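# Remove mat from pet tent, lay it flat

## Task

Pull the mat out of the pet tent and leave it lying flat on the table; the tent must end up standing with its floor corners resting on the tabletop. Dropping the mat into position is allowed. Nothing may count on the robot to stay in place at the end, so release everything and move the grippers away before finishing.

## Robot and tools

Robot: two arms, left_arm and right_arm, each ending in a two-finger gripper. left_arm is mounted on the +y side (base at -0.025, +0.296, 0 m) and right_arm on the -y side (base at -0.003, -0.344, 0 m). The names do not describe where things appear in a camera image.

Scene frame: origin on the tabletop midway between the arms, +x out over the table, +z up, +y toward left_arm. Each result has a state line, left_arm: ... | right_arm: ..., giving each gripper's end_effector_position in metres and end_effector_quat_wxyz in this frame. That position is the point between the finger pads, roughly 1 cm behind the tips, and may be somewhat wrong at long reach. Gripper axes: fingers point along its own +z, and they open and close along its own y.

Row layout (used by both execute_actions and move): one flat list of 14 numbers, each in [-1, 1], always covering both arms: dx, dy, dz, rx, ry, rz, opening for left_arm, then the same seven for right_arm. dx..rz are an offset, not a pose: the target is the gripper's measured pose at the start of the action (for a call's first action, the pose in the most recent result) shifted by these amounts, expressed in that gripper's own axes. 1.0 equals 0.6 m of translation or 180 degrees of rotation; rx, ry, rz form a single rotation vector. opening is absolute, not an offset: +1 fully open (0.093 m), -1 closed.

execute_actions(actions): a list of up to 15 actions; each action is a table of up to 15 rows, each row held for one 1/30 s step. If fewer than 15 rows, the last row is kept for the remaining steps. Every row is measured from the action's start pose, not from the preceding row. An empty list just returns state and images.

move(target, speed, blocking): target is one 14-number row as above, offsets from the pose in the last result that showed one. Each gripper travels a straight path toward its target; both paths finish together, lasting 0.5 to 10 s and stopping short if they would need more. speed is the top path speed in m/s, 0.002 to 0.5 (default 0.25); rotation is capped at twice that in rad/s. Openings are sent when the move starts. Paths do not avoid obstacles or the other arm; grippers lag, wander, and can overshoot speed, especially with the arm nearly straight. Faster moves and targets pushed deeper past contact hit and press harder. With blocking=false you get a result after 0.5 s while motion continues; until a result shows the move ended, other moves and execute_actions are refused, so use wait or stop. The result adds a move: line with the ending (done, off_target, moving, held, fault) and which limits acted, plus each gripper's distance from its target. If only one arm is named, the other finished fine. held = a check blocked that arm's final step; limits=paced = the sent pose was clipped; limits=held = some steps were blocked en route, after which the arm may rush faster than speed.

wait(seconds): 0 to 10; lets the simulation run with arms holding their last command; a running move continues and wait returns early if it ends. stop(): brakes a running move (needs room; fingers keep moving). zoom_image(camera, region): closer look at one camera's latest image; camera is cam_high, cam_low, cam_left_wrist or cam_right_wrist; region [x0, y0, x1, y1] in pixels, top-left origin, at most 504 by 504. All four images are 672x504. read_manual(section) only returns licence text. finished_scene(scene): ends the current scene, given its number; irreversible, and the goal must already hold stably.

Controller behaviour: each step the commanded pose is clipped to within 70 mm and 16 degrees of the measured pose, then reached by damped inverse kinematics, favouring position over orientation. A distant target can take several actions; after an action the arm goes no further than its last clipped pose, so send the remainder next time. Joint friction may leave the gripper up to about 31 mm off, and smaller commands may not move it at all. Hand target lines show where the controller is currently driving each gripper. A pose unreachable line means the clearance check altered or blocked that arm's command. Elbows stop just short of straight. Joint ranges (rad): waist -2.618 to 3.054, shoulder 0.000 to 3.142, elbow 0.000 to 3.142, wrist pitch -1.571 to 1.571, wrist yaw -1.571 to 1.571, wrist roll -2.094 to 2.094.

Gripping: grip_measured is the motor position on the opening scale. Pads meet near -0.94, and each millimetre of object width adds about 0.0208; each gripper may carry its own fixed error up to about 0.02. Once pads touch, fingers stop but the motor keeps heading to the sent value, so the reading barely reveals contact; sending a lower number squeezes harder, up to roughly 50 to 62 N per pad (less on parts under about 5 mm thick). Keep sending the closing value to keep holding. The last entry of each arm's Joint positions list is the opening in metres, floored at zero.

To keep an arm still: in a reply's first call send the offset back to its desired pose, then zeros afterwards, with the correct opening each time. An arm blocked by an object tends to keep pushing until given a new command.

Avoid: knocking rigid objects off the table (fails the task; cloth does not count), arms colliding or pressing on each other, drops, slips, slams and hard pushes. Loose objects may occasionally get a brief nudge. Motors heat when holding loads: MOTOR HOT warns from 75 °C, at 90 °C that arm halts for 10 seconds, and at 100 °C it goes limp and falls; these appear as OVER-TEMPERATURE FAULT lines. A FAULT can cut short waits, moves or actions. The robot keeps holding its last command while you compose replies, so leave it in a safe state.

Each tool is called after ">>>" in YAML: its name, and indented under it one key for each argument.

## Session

>>> execute_actions:
  actions: []

Scene clock: 0.00 s.
left_arm: end_effector_position=(+0.3416, +0.2337, +0.4101) grip_measured=+0.985 end_effector_quat_wxyz=(+0.710, +0.055, +0.699, -0.062) | right_arm: end_effector_position=(+0.3730, -0.3868, +0.3913) grip_measured=+1.000 end_effector_quat_wxyz=(+0.697, +0.037, +0.715, -0.038)
Joint positions: left_arm=[ 0.007  1.039  1.061 -0.006 -0.005 -0.008  0.092] | right_arm=[-0.012  1.055  1.031 -0.001 -0.012 -0.003  0.093]
Joint velocities: left_arm=[-0.002  0.002  0.002 -0.051  0.037  0.037  0.   ] | right_arm=[ 0.012  0.002 -0.002 -0.051 -0.007 -0.051  0.   ]
Motor temperatures (°C, as the motors report them): left_arm=[25 43 39 33 27 27] | right_arm=[26 30 35 28 25 24]
Hand target (left_arm): +0.342, +0.234, +0.410; +0.710, +0.055, +0.699, -0.062
Hand target (right_arm): +0.373, -0.387, +0.391; +0.697, +0.037, +0.715, -0.038

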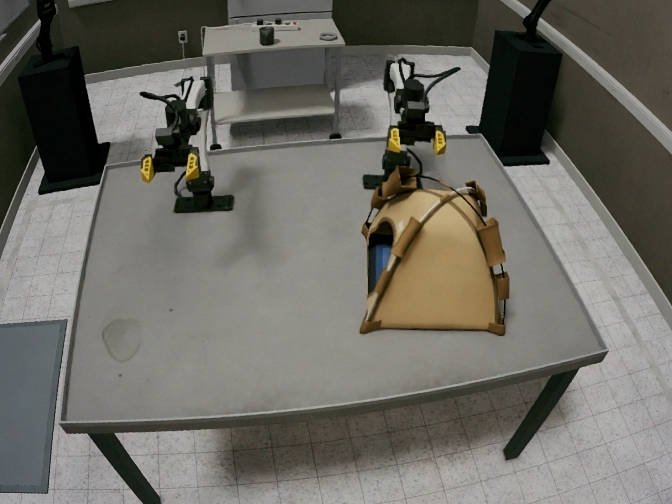

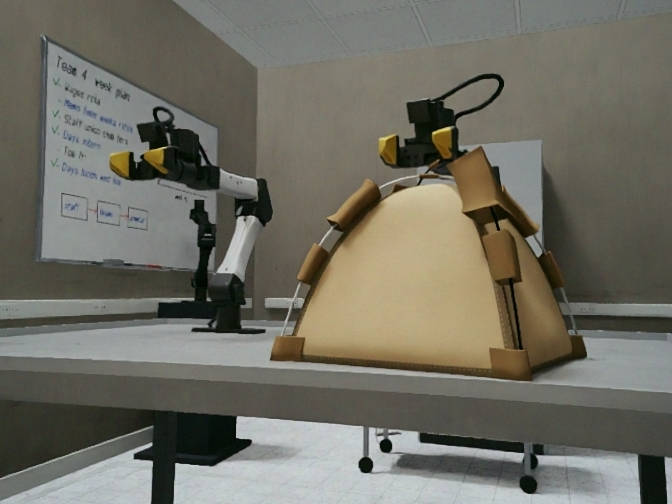

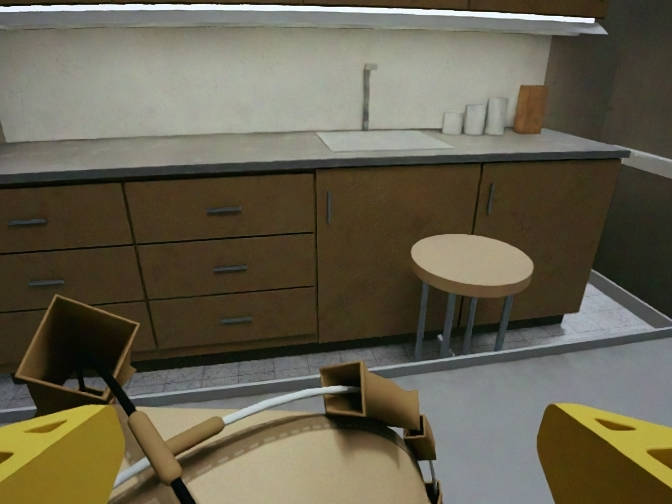

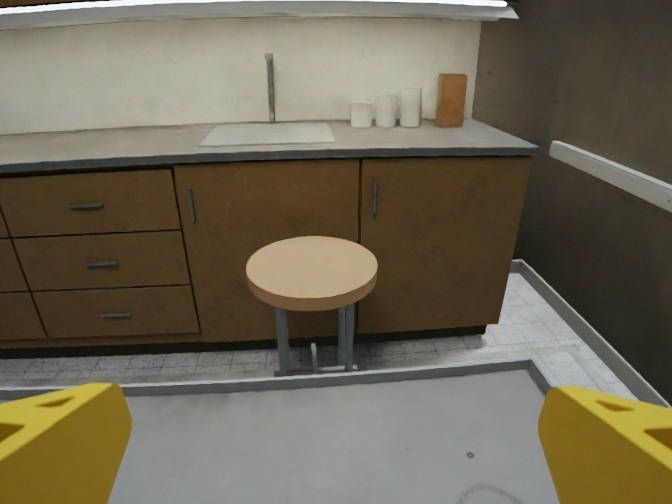

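>>> move:
  target: [0.175, 0.345, -0.334, -0.262, 0.238, -0.103, 1, 0.235, 0.308, -0.049, -0.478, 0, 0, 1]
  speed: 0.3

Scene clock: 46.53 s.
left_arm: end_effector_position=(+0.1795, +0.4674, +0.3029) grip_measured=+0.985 end_effector_quat_wxyz=(+0.368, -0.314, +0.864, +0.143) | right_arm: end_effector_position=(+0.3560, -0.2045, +0.2524) grip_measured=+1.000 end_effector_quat_wxyz=(+0.538, -0.443, +0.555, +0.455)
Joint positions: left_arm=[ 0.855  1.002  1.321 -1.079 -0.03  -0.006  0.092] | right_arm=[ 0.028  1.613  0.882  0.665 -1.455 -0.037  0.093]
Joint velocities: left_arm=[ 0.012  0.007  0.002 -0.007  0.007 -0.007 -0.001] | right_arm=[-0.002  0.002  0.012  0.022 -0.081 -0.007  0.   ]
Motor temperatures (°C, as the motors report them): left_arm=[25 40 46 42 27 27] | right_arm=[26 29 40 35 25 24]
Hand target (left_arm): +0.180, +0.470, +0.303; +0.362, -0.314, +0.867, +0.141
Hand target (right_arm): +0.359, -0.201, +0.253; +0.536, -0.449, +0.548, +0.459
Off the commanded pose (left_arm): 0.003 m, 2 deg.
Off the commanded pose (right_arm): 0.006 m, 1 deg.
move: done

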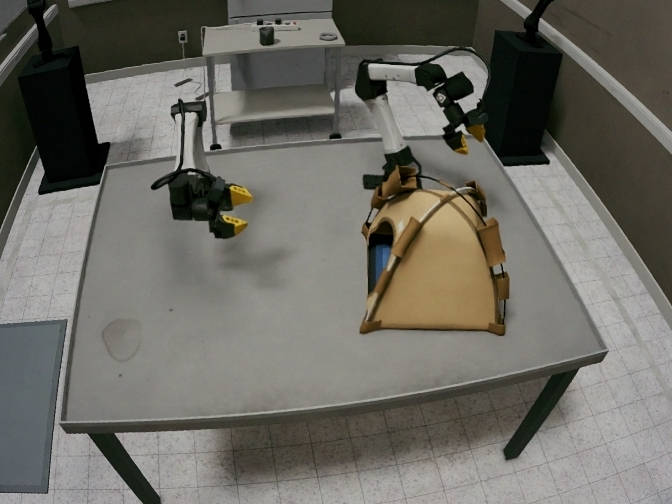

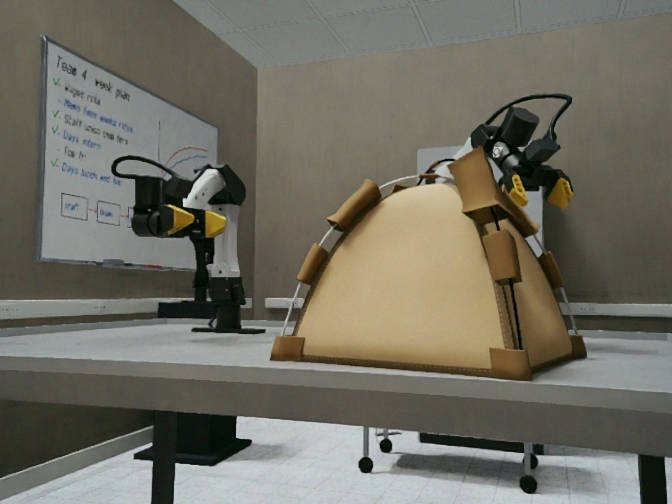

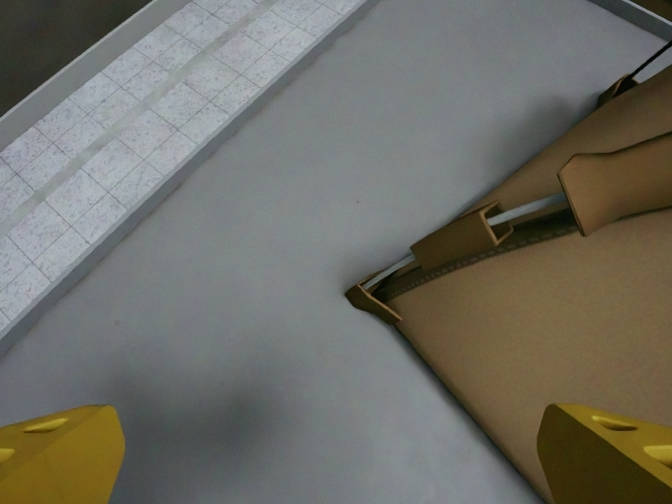

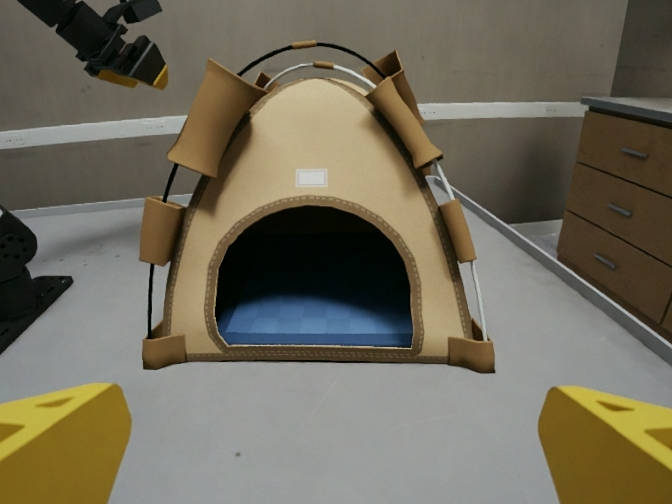

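>>> move:
  target: [0.087, 0.034, 0.360, -0.086, 0.328, -0.475, 1, 0.171, 0.104, 0.328, 0.245, 0.098, 0.499, 0.4]
  speed: 0.3

Scene clock: 140.87 s.
left_arm: end_effector_position=(+0.2566, +0.5605, +0.1168) grip_measured=+0.985 end_effector_quat_wxyz=(+0.099, +0.853, -0.481, +0.179) | right_arm: end_effector_position=(+0.3326, -0.0051, +0.1514) grip_measured=+0.402 end_effector_quat_wxyz=(+0.110, +0.215, +0.878, +0.413)
Joint positions: left_arm=[ 1.094  2.152  1.952 -1.525  0.383 -1.167  0.092] | right_arm=[ 0.795  1.705  1.193 -0.213 -0.292  1.301  0.065]
Joint velocities: left_arm=[-0.007 -0.002 -0.017  0.081 -0.022 -0.022  0.001] | right_arm=[-0.007  0.007 -0.002 -0.051 -0.095 -0.022 -0.   ]
Motor temperatures (°C, as the motors report them): left_arm=[26 36 52 41 27 27] | right_arm=[26 33 46 34 25 24]
Hand target (left_arm): +0.257, +0.563, +0.114; +0.106, +0.856, -0.471, +0.183
Hand target (right_arm): +0.333, -0.001, +0.147; +0.104, +0.219, +0.882, +0.404
Off the commanded pose (left_arm): 0.003 m, 2 deg.
Off the commanded pose (right_arm): 0.006 m, 1 deg.
move: done

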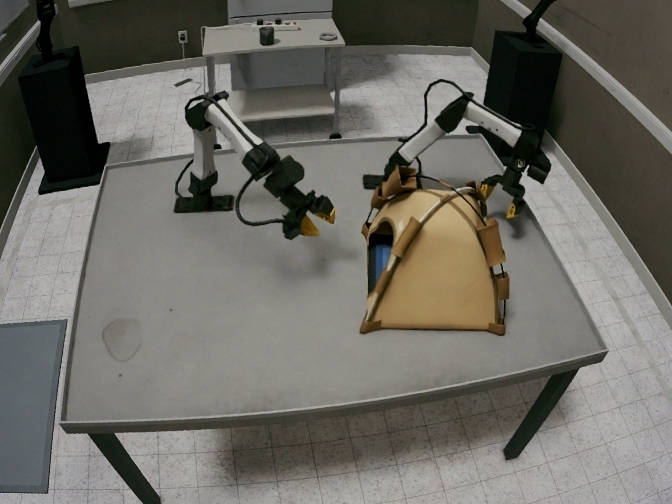

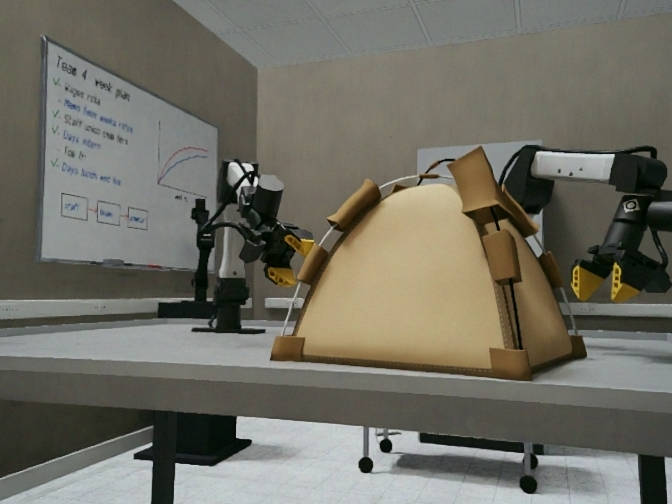

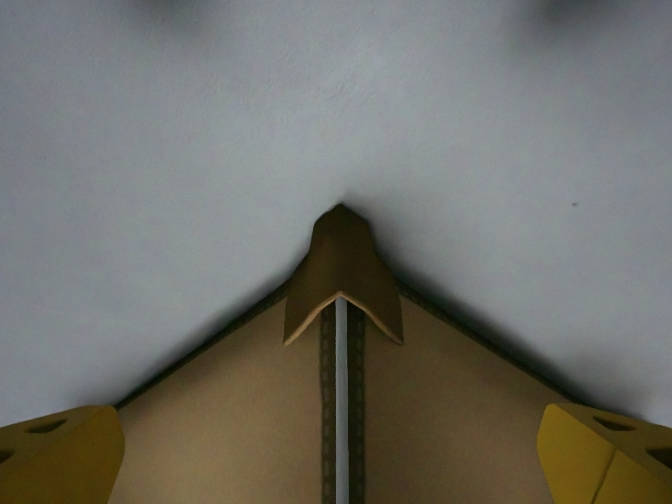

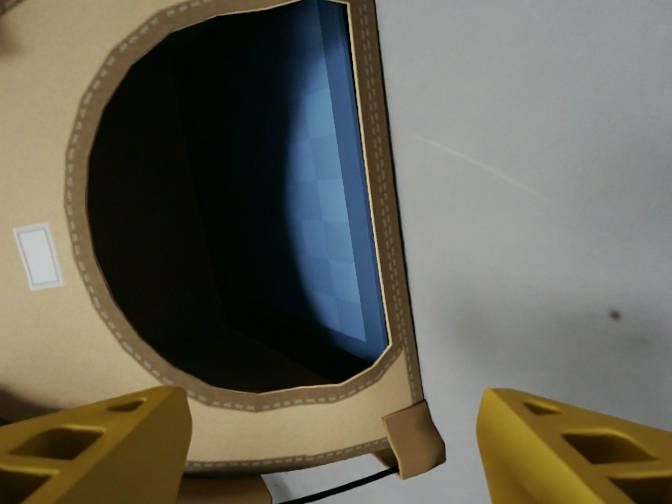

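>>> move:
  target: [0, 0, 0.145, 0, 0, 0, 1, 0.078, 0.078, 0.252, 0, 0, 0, 0.4]
  speed: 0.15

Scene clock: 163.67 s.
left_arm: end_effector_position=(+0.2751, +0.5378, +0.0380) grip_measured=+0.985 end_effector_quat_wxyz=(+0.095, +0.853, -0.483, +0.175) | right_arm: end_effector_position=(+0.3639, +0.1418, +0.0970) grip_measured=+0.402 end_effector_quat_wxyz=(+0.114, +0.210, +0.876, +0.418)
Joint positions: left_arm=[ 1.019  2.152  1.64  -1.178  0.385 -1.246  0.092] | right_arm=[ 0.991  2.224  1.685 -0.144 -0.144  1.424  0.065]
Joint velocities: left_arm=[-0.002 -0.007 -0.007  0.007 -0.007  0.037 -0.   ] | right_arm=[-0.012 -0.012  0.017  0.037 -0.051  0.051 -0.001]
Motor temperatures (°C, as the motors report them): left_arm=[26 46 51 37 27 27] | right_arm=[26 34 48 35 25 24]
Hand target (left_arm): +0.276, +0.531, +0.037; +0.099, +0.852, -0.481, +0.179
Hand target (right_arm): +0.364, +0.145, +0.092; +0.112, +0.214, +0.879, +0.411
Off the commanded pose (left_arm): 0.007 m, 1 deg.
Off the commanded pose (right_arm): 0.008 m, 1 deg.
move: done

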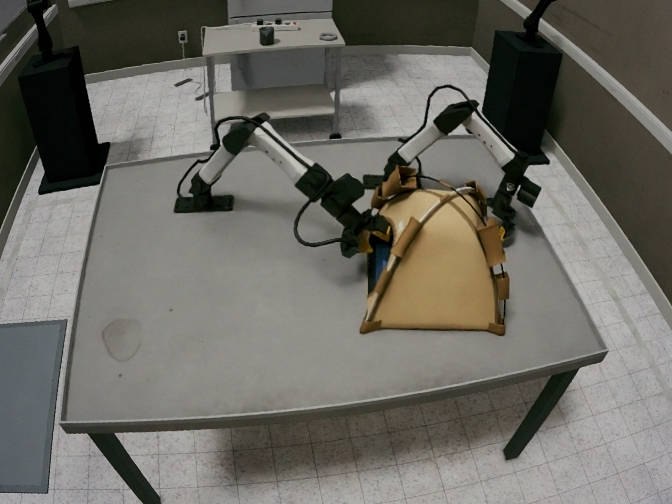

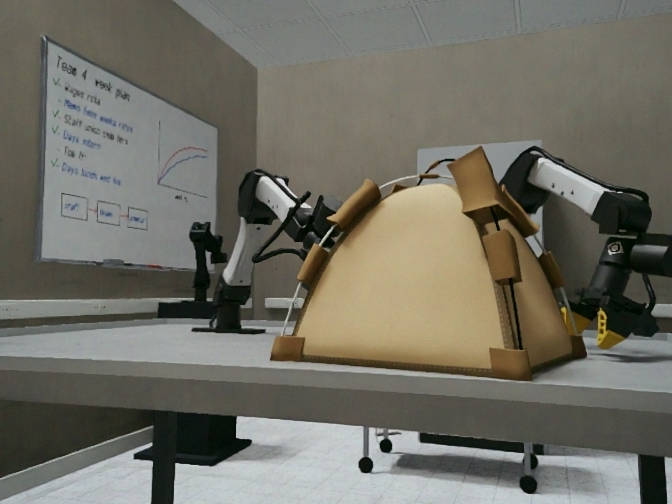

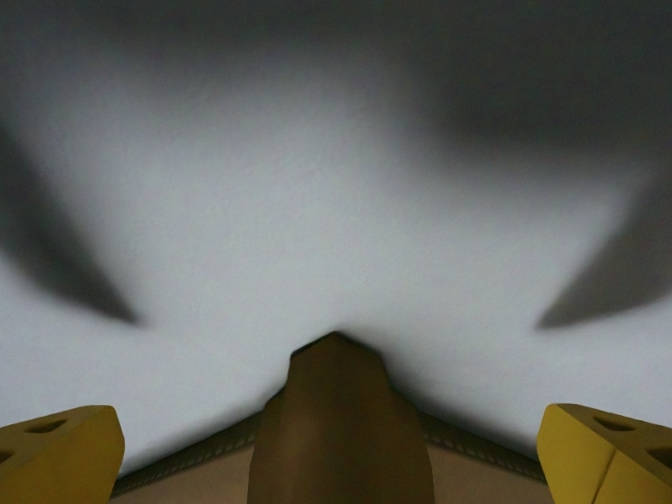

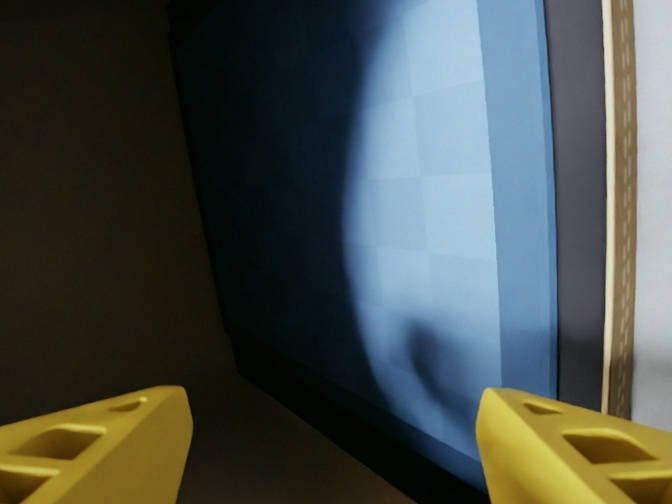

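>>> move:
  target: [0, 0, 0, 0, 0, 0, -1, 0.003, -0.062, 0.069, 0, 0, 0, 0.4]
  speed: 0.08

>>> move:
  target: [0, 0, 0, 0, 0, 0, -1, 0.01, 0.026, 0.07, 0, 0, 0, 0.4]
  speed: 0.08

Scene clock: 184.97 s.
left_arm: end_effector_position=(+0.2754, +0.5382, +0.0379) grip_measured=-0.999 end_effector_quat_wxyz=(+0.094, +0.853, -0.483, +0.176) | right_arm: end_effector_position=(+0.3728, +0.1525, +0.0606) grip_measured=+0.402 end_effector_quat_wxyz=(+0.120, +0.208, +0.871, +0.429)
Joint positions: left_arm=[ 1.019  2.152  1.64  -1.176  0.385 -1.246  0.   ] | right_arm=[ 0.991  2.319  1.671 -0.007 -0.143  1.425  0.065]
Joint velocities: left_arm=[ 0.007 -0.007  0.002 -0.007 -0.081 -0.022  0.   ] | right_arm=[-0.002  0.002  0.002  0.007  0.066 -0.051 -0.   ]
Motor temperatures (°C, as the motors report them): left_arm=[25 56 48 36 27 27] | right_arm=[26 42 49 35 25 24]
Hand target (left_arm): +0.275, +0.538, +0.038; +0.095, +0.853, -0.483, +0.176
Hand target (right_arm): +0.368, +0.150, +0.042; +0.114, +0.211, +0.877, +0.418
Off the commanded pose (left_arm): 0.000 m, 0 deg.
Off the commanded pose (right_arm): 0.019 m, 2 deg.
move: off_target (right_arm)

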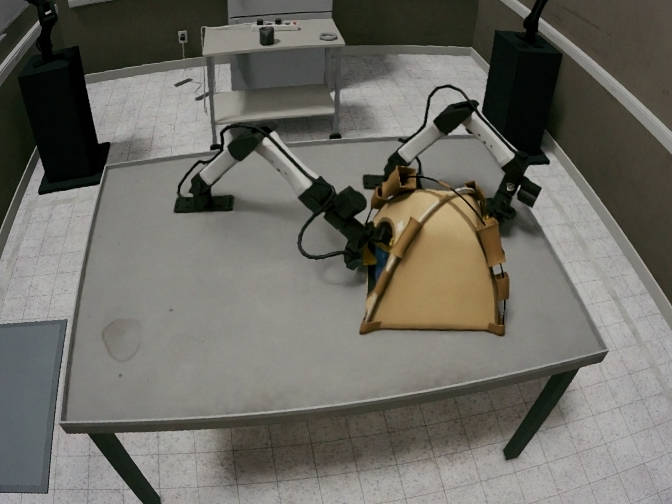

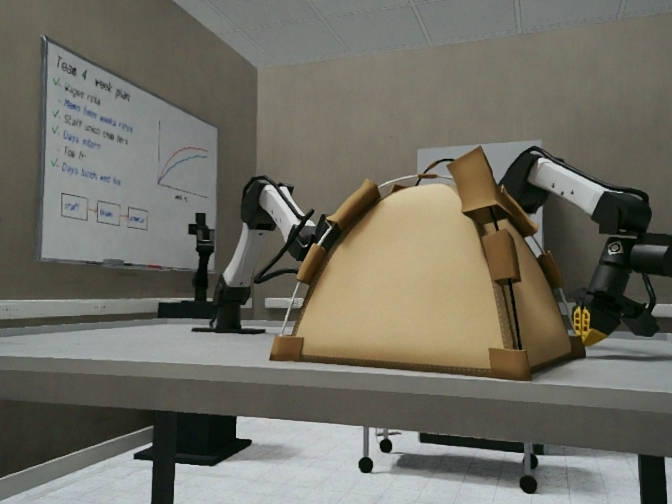

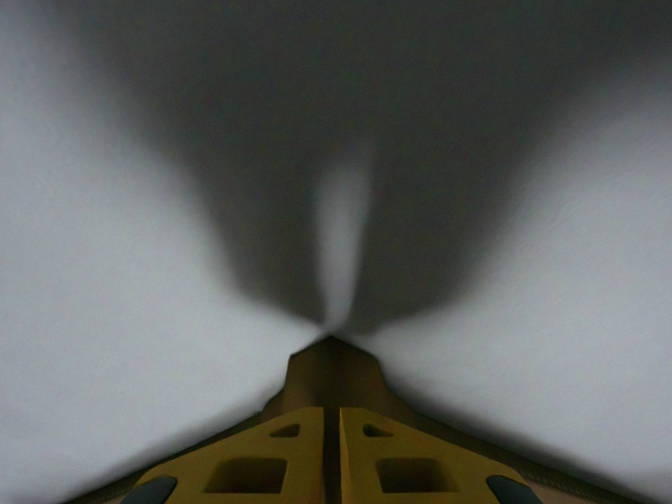

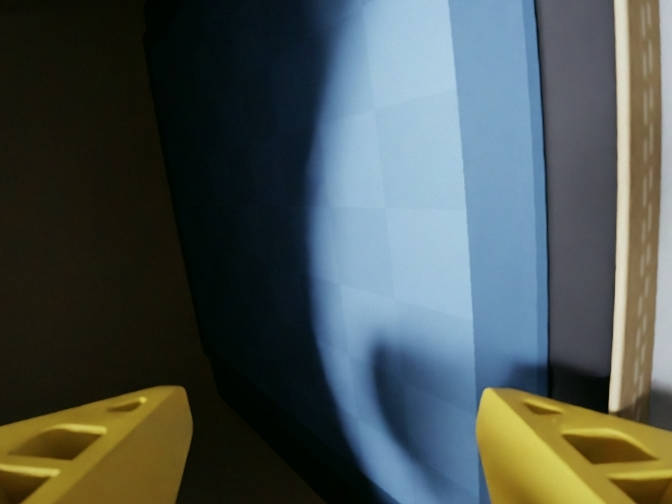

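Scene clock: 185.93 s.
left_arm: end_effector_position=(+0.2754, +0.5382, +0.0379) grip_measured=-0.999 end_effector_quat_wxyz=(+0.094, +0.853, -0.483, +0.176) | right_arm: end_effector_position=(+0.3912, +0.1900, +0.0572) grip_measured=+0.402 end_effector_quat_wxyz=(+0.124, +0.205, +0.866, +0.439)
Joint positions: left_arm=[ 1.019  2.152  1.64  -1.176  0.385 -1.246  0.   ] | right_arm=[ 1.009  2.479  1.93  -0.08  -0.131  1.432  0.065]
Joint velocities: left_arm=[ 0.002 -0.002 -0.017 -0.022  0.037 -0.022  0.   ] | right_arm=[-0.032  0.007  0.032 -0.037  0.037 -0.066  0.   ]
Motor temperatures (°C, as the motors report them): left_arm=[25 56 48 36 27 27] | right_arm=[26 42 49 35 25 24]
Hand target (left_arm): +0.275, +0.538, +0.038; +0.094, +0.853, -0.483, +0.176
Hand target (right_arm): +0.389, +0.193, +0.048; +0.120, +0.208, +0.870, +0.430
Off the commanded pose (left_arm): 0.000 m, 0 deg.
Off the commanded pose (right_arm): 0.011 m, 1 deg.
move: off_target (right_arm)

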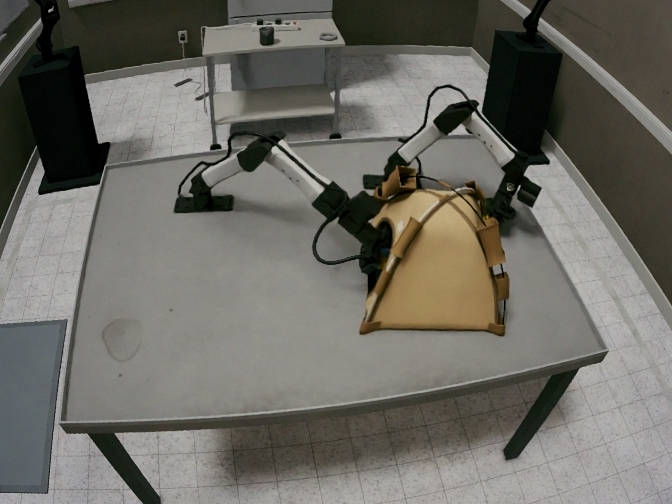

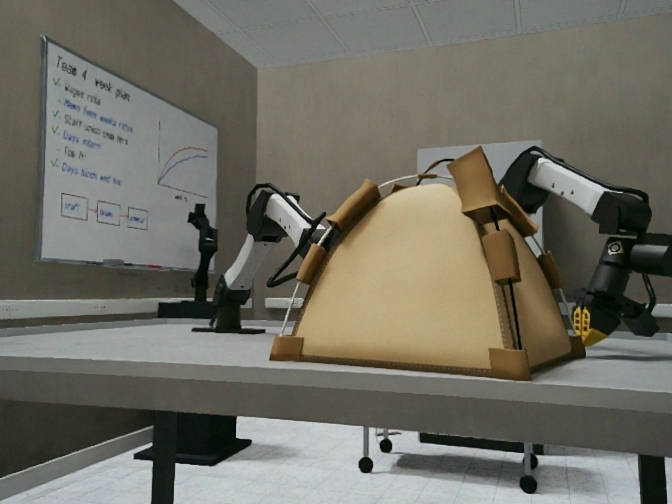

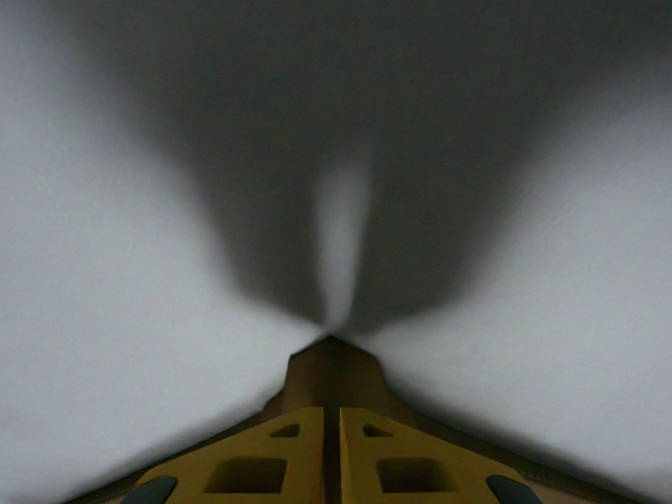

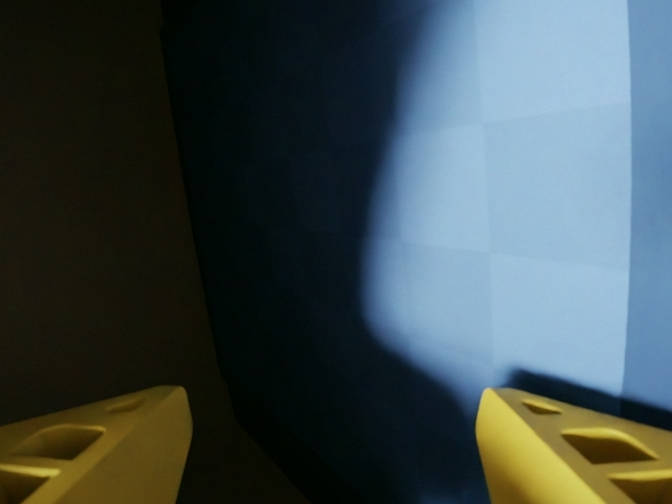

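>>> move:
  target: [0, 0, 0, 0, 0, 0, 0.5, -0.005, -0.045, -0.094, 0, 0, 0, 0.4]
  speed: 0.1

>>> move:
  target: [0.033, 0, 0.045, 0, 0, 0, 0.5, 0, -0.06, 0.05, 0, 0, 0, 0.4]
  speed: 0.08

Scene clock: 210.27 s.
left_arm: end_effector_position=(+0.2754, +0.5382, +0.0379) grip_measured=+0.498 end_effector_quat_wxyz=(+0.094, +0.853, -0.483, +0.176) | right_arm: end_effector_position=(+0.3642, +0.1402, +0.0681) grip_measured=+0.402 end_effector_quat_wxyz=(+0.125, +0.206, +0.866, +0.439)
Joint positions: left_arm=[ 1.019  2.152  1.64  -1.176  0.385 -1.246  0.069] | right_arm=[ 0.989  2.248  1.561  0.056 -0.145  1.422  0.065]
Joint velocities: left_arm=[-0.012 -0.027  0.007 -0.022 -0.022 -0.022 -0.002] | right_arm=[-0.007 -0.017 -0.012 -0.125 -0.066 -0.051 -0.   ]
Motor temperatures (°C, as the motors report them): left_arm=[25 61 47 34 27 27] | right_arm=[26 50 50 36 25 24]
Hand target (left_arm): +0.275, +0.538, +0.038; +0.094, +0.853, -0.483, +0.176
Hand target (right_arm): +0.364, +0.134, +0.068; +0.124, +0.205, +0.866, +0.439
Off the commanded pose (left_arm): 0.000 m, 0 deg.
Off the commanded pose (right_arm): 0.006 m, 0 deg.
move: done

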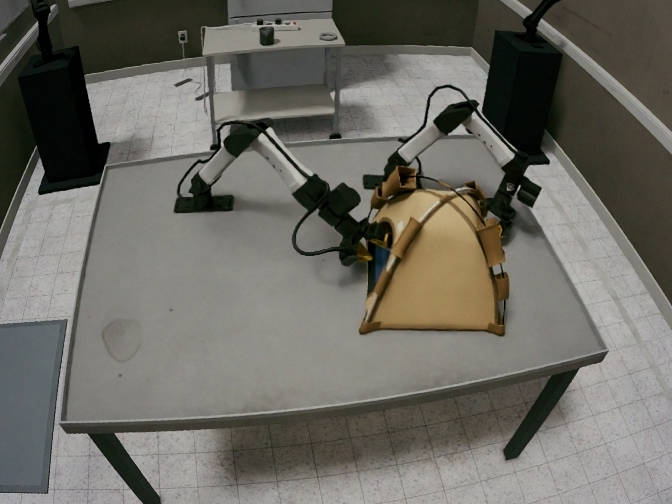

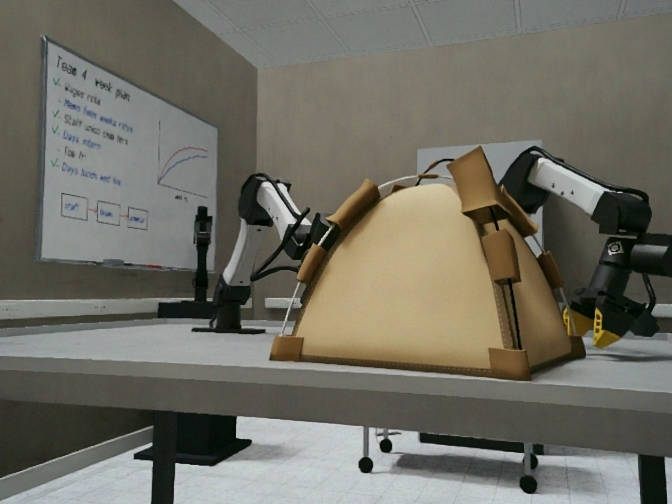

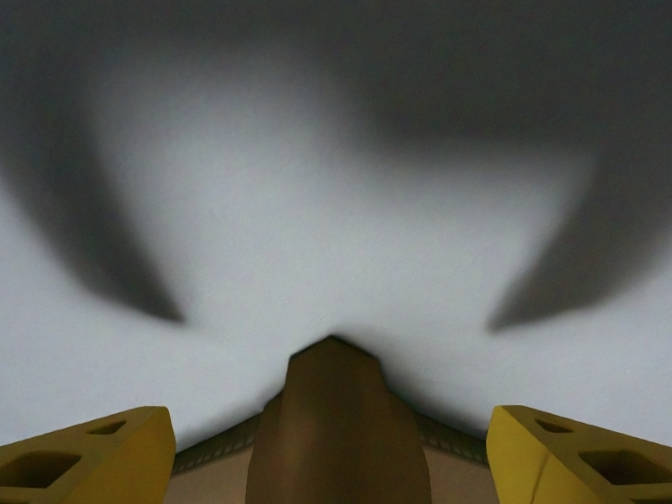

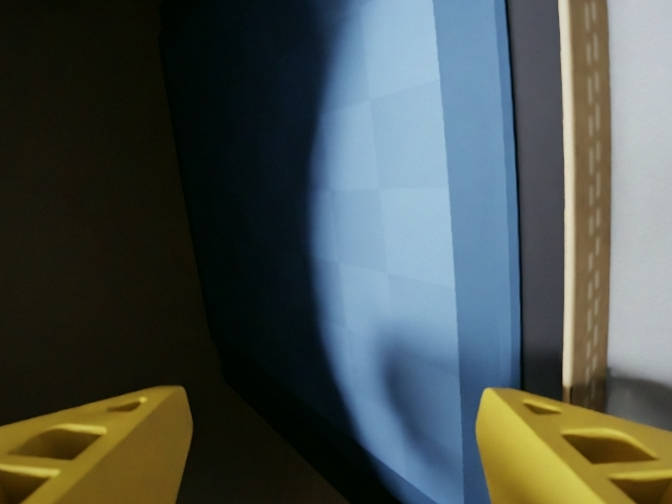

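Scene clock: 211.30 s.
left_arm: end_effector_position=(+0.2909, +0.5199, +0.0211) grip_measured=+0.498 end_effector_quat_wxyz=(+0.092, +0.853, -0.484, +0.173) | right_arm: end_effector_position=(+0.3722, +0.1501, +0.0495) grip_measured=+0.402 end_effector_quat_wxyz=(+0.134, +0.201, +0.855, +0.459)
Joint positions: left_arm=[ 0.957  2.152  1.573 -1.08   0.385 -1.311  0.069] | right_arm=[ 0.989  2.32   1.561  0.178 -0.145  1.422  0.064]
Joint velocities: left_arm=[-0.007 -0.017 -0.002  0.051 -0.007 -0.051 -0.001] | right_arm=[ 0.002  0.002 -0.017 -0.066 -0.007  0.007  0.   ]
Motor temperatures (°C, as the motors report them): left_arm=[25 61 47 34 27 27] | right_arm=[26 50 50 36 25 24]
Hand target (left_arm): +0.291, +0.514, +0.021; +0.095, +0.853, -0.482, +0.176
Hand target (right_arm): +0.367, +0.142, +0.022; +0.124, +0.206, +0.866, +0.438
Off the commanded pose (left_arm): 0.006 m, 0 deg.
Off the commanded pose (right_arm): 0.030 m, 3 deg.
move: off_target (right_arm)

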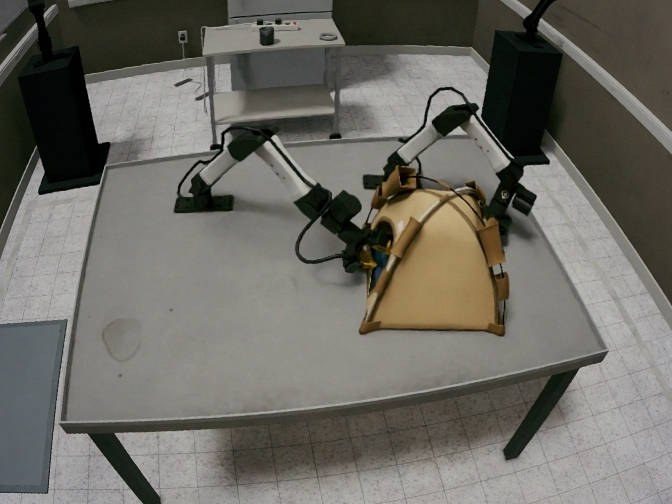

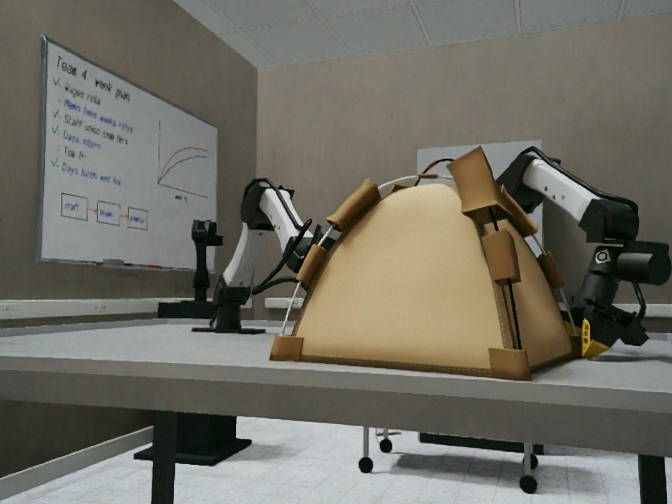

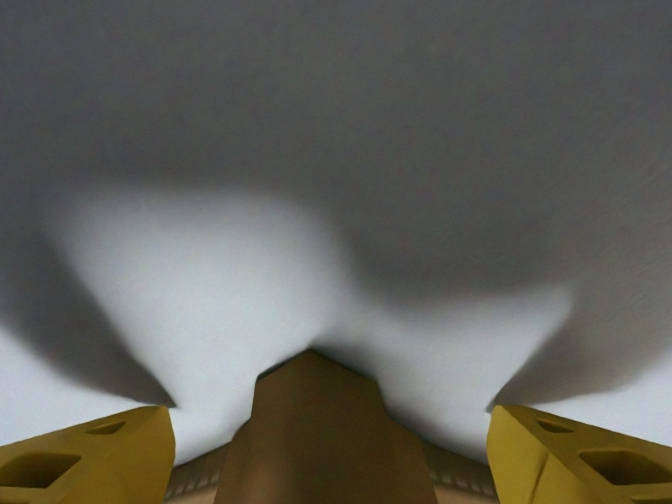

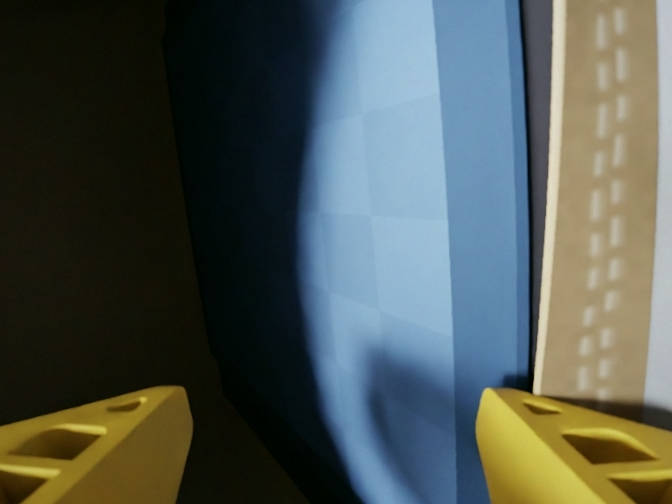

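>>> move:
  target: [0, 0, 0, 0, 0, 0, -1, 0, -0.055, -0.045, 0, 0, 0, 0.4]
  speed: 0.08

Scene clock: 221.30 s.
left_arm: end_effector_position=(+0.2919, +0.5193, +0.0215) grip_measured=-0.775 end_effector_quat_wxyz=(+0.093, +0.852, -0.483, +0.176) | right_arm: end_effector_position=(+0.3529, +0.1225, +0.0380) grip_measured=+0.402 end_effector_quat_wxyz=(+0.133, +0.200, +0.854, +0.461)
Joint positions: left_arm=[ 0.957  2.152  1.573 -1.079  0.392 -1.312  0.008] | right_arm=[ 0.982  2.237  1.352  0.308 -0.155  1.419  0.064]
Joint velocities: left_arm=[ 0.007 -0.017  0.012 -0.007  0.022 -0.022  0.   ] | right_arm=[-0.007 -0.022 -0.002  0.007  0.037  0.022  0.001]
Motor temperatures (°C, as the motors report them): left_arm=[25 63 46 34 27 27] | right_arm=[26 51 49 37 25 24]
Hand target (left_arm): +0.291, +0.520, +0.021; +0.092, +0.853, -0.484, +0.173
Hand target (right_arm): +0.353, +0.114, +0.036; +0.134, +0.201, +0.855, +0.459
Off the commanded pose (left_arm): 0.001 m, 0 deg.
Off the commanded pose (right_arm): 0.009 m, 0 deg.
move: done

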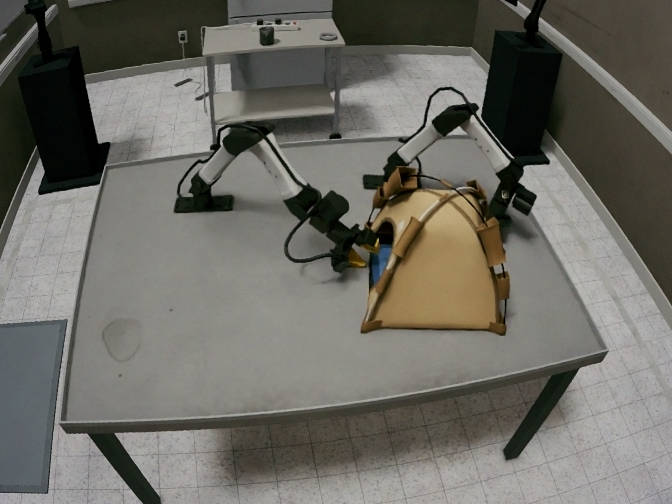

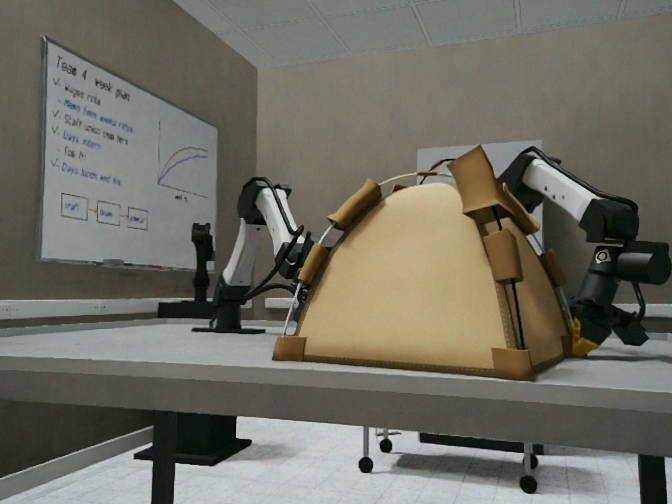

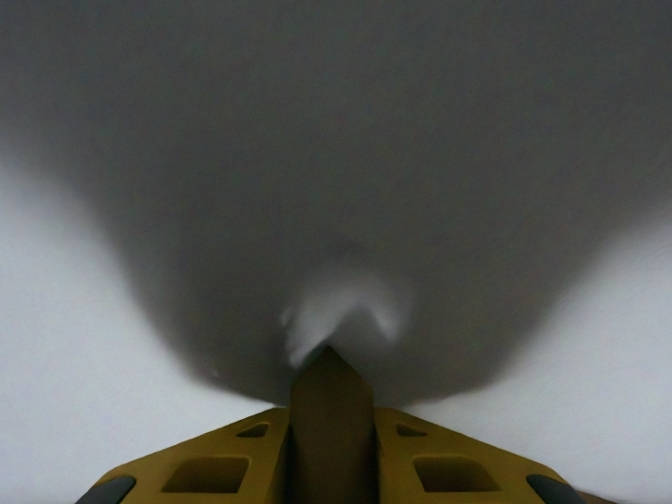

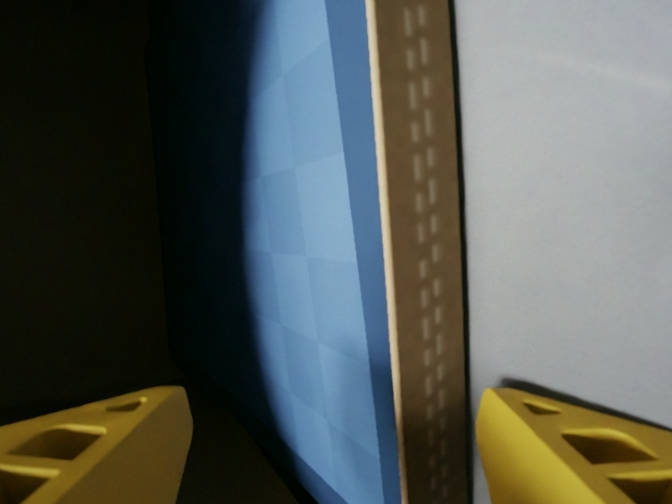

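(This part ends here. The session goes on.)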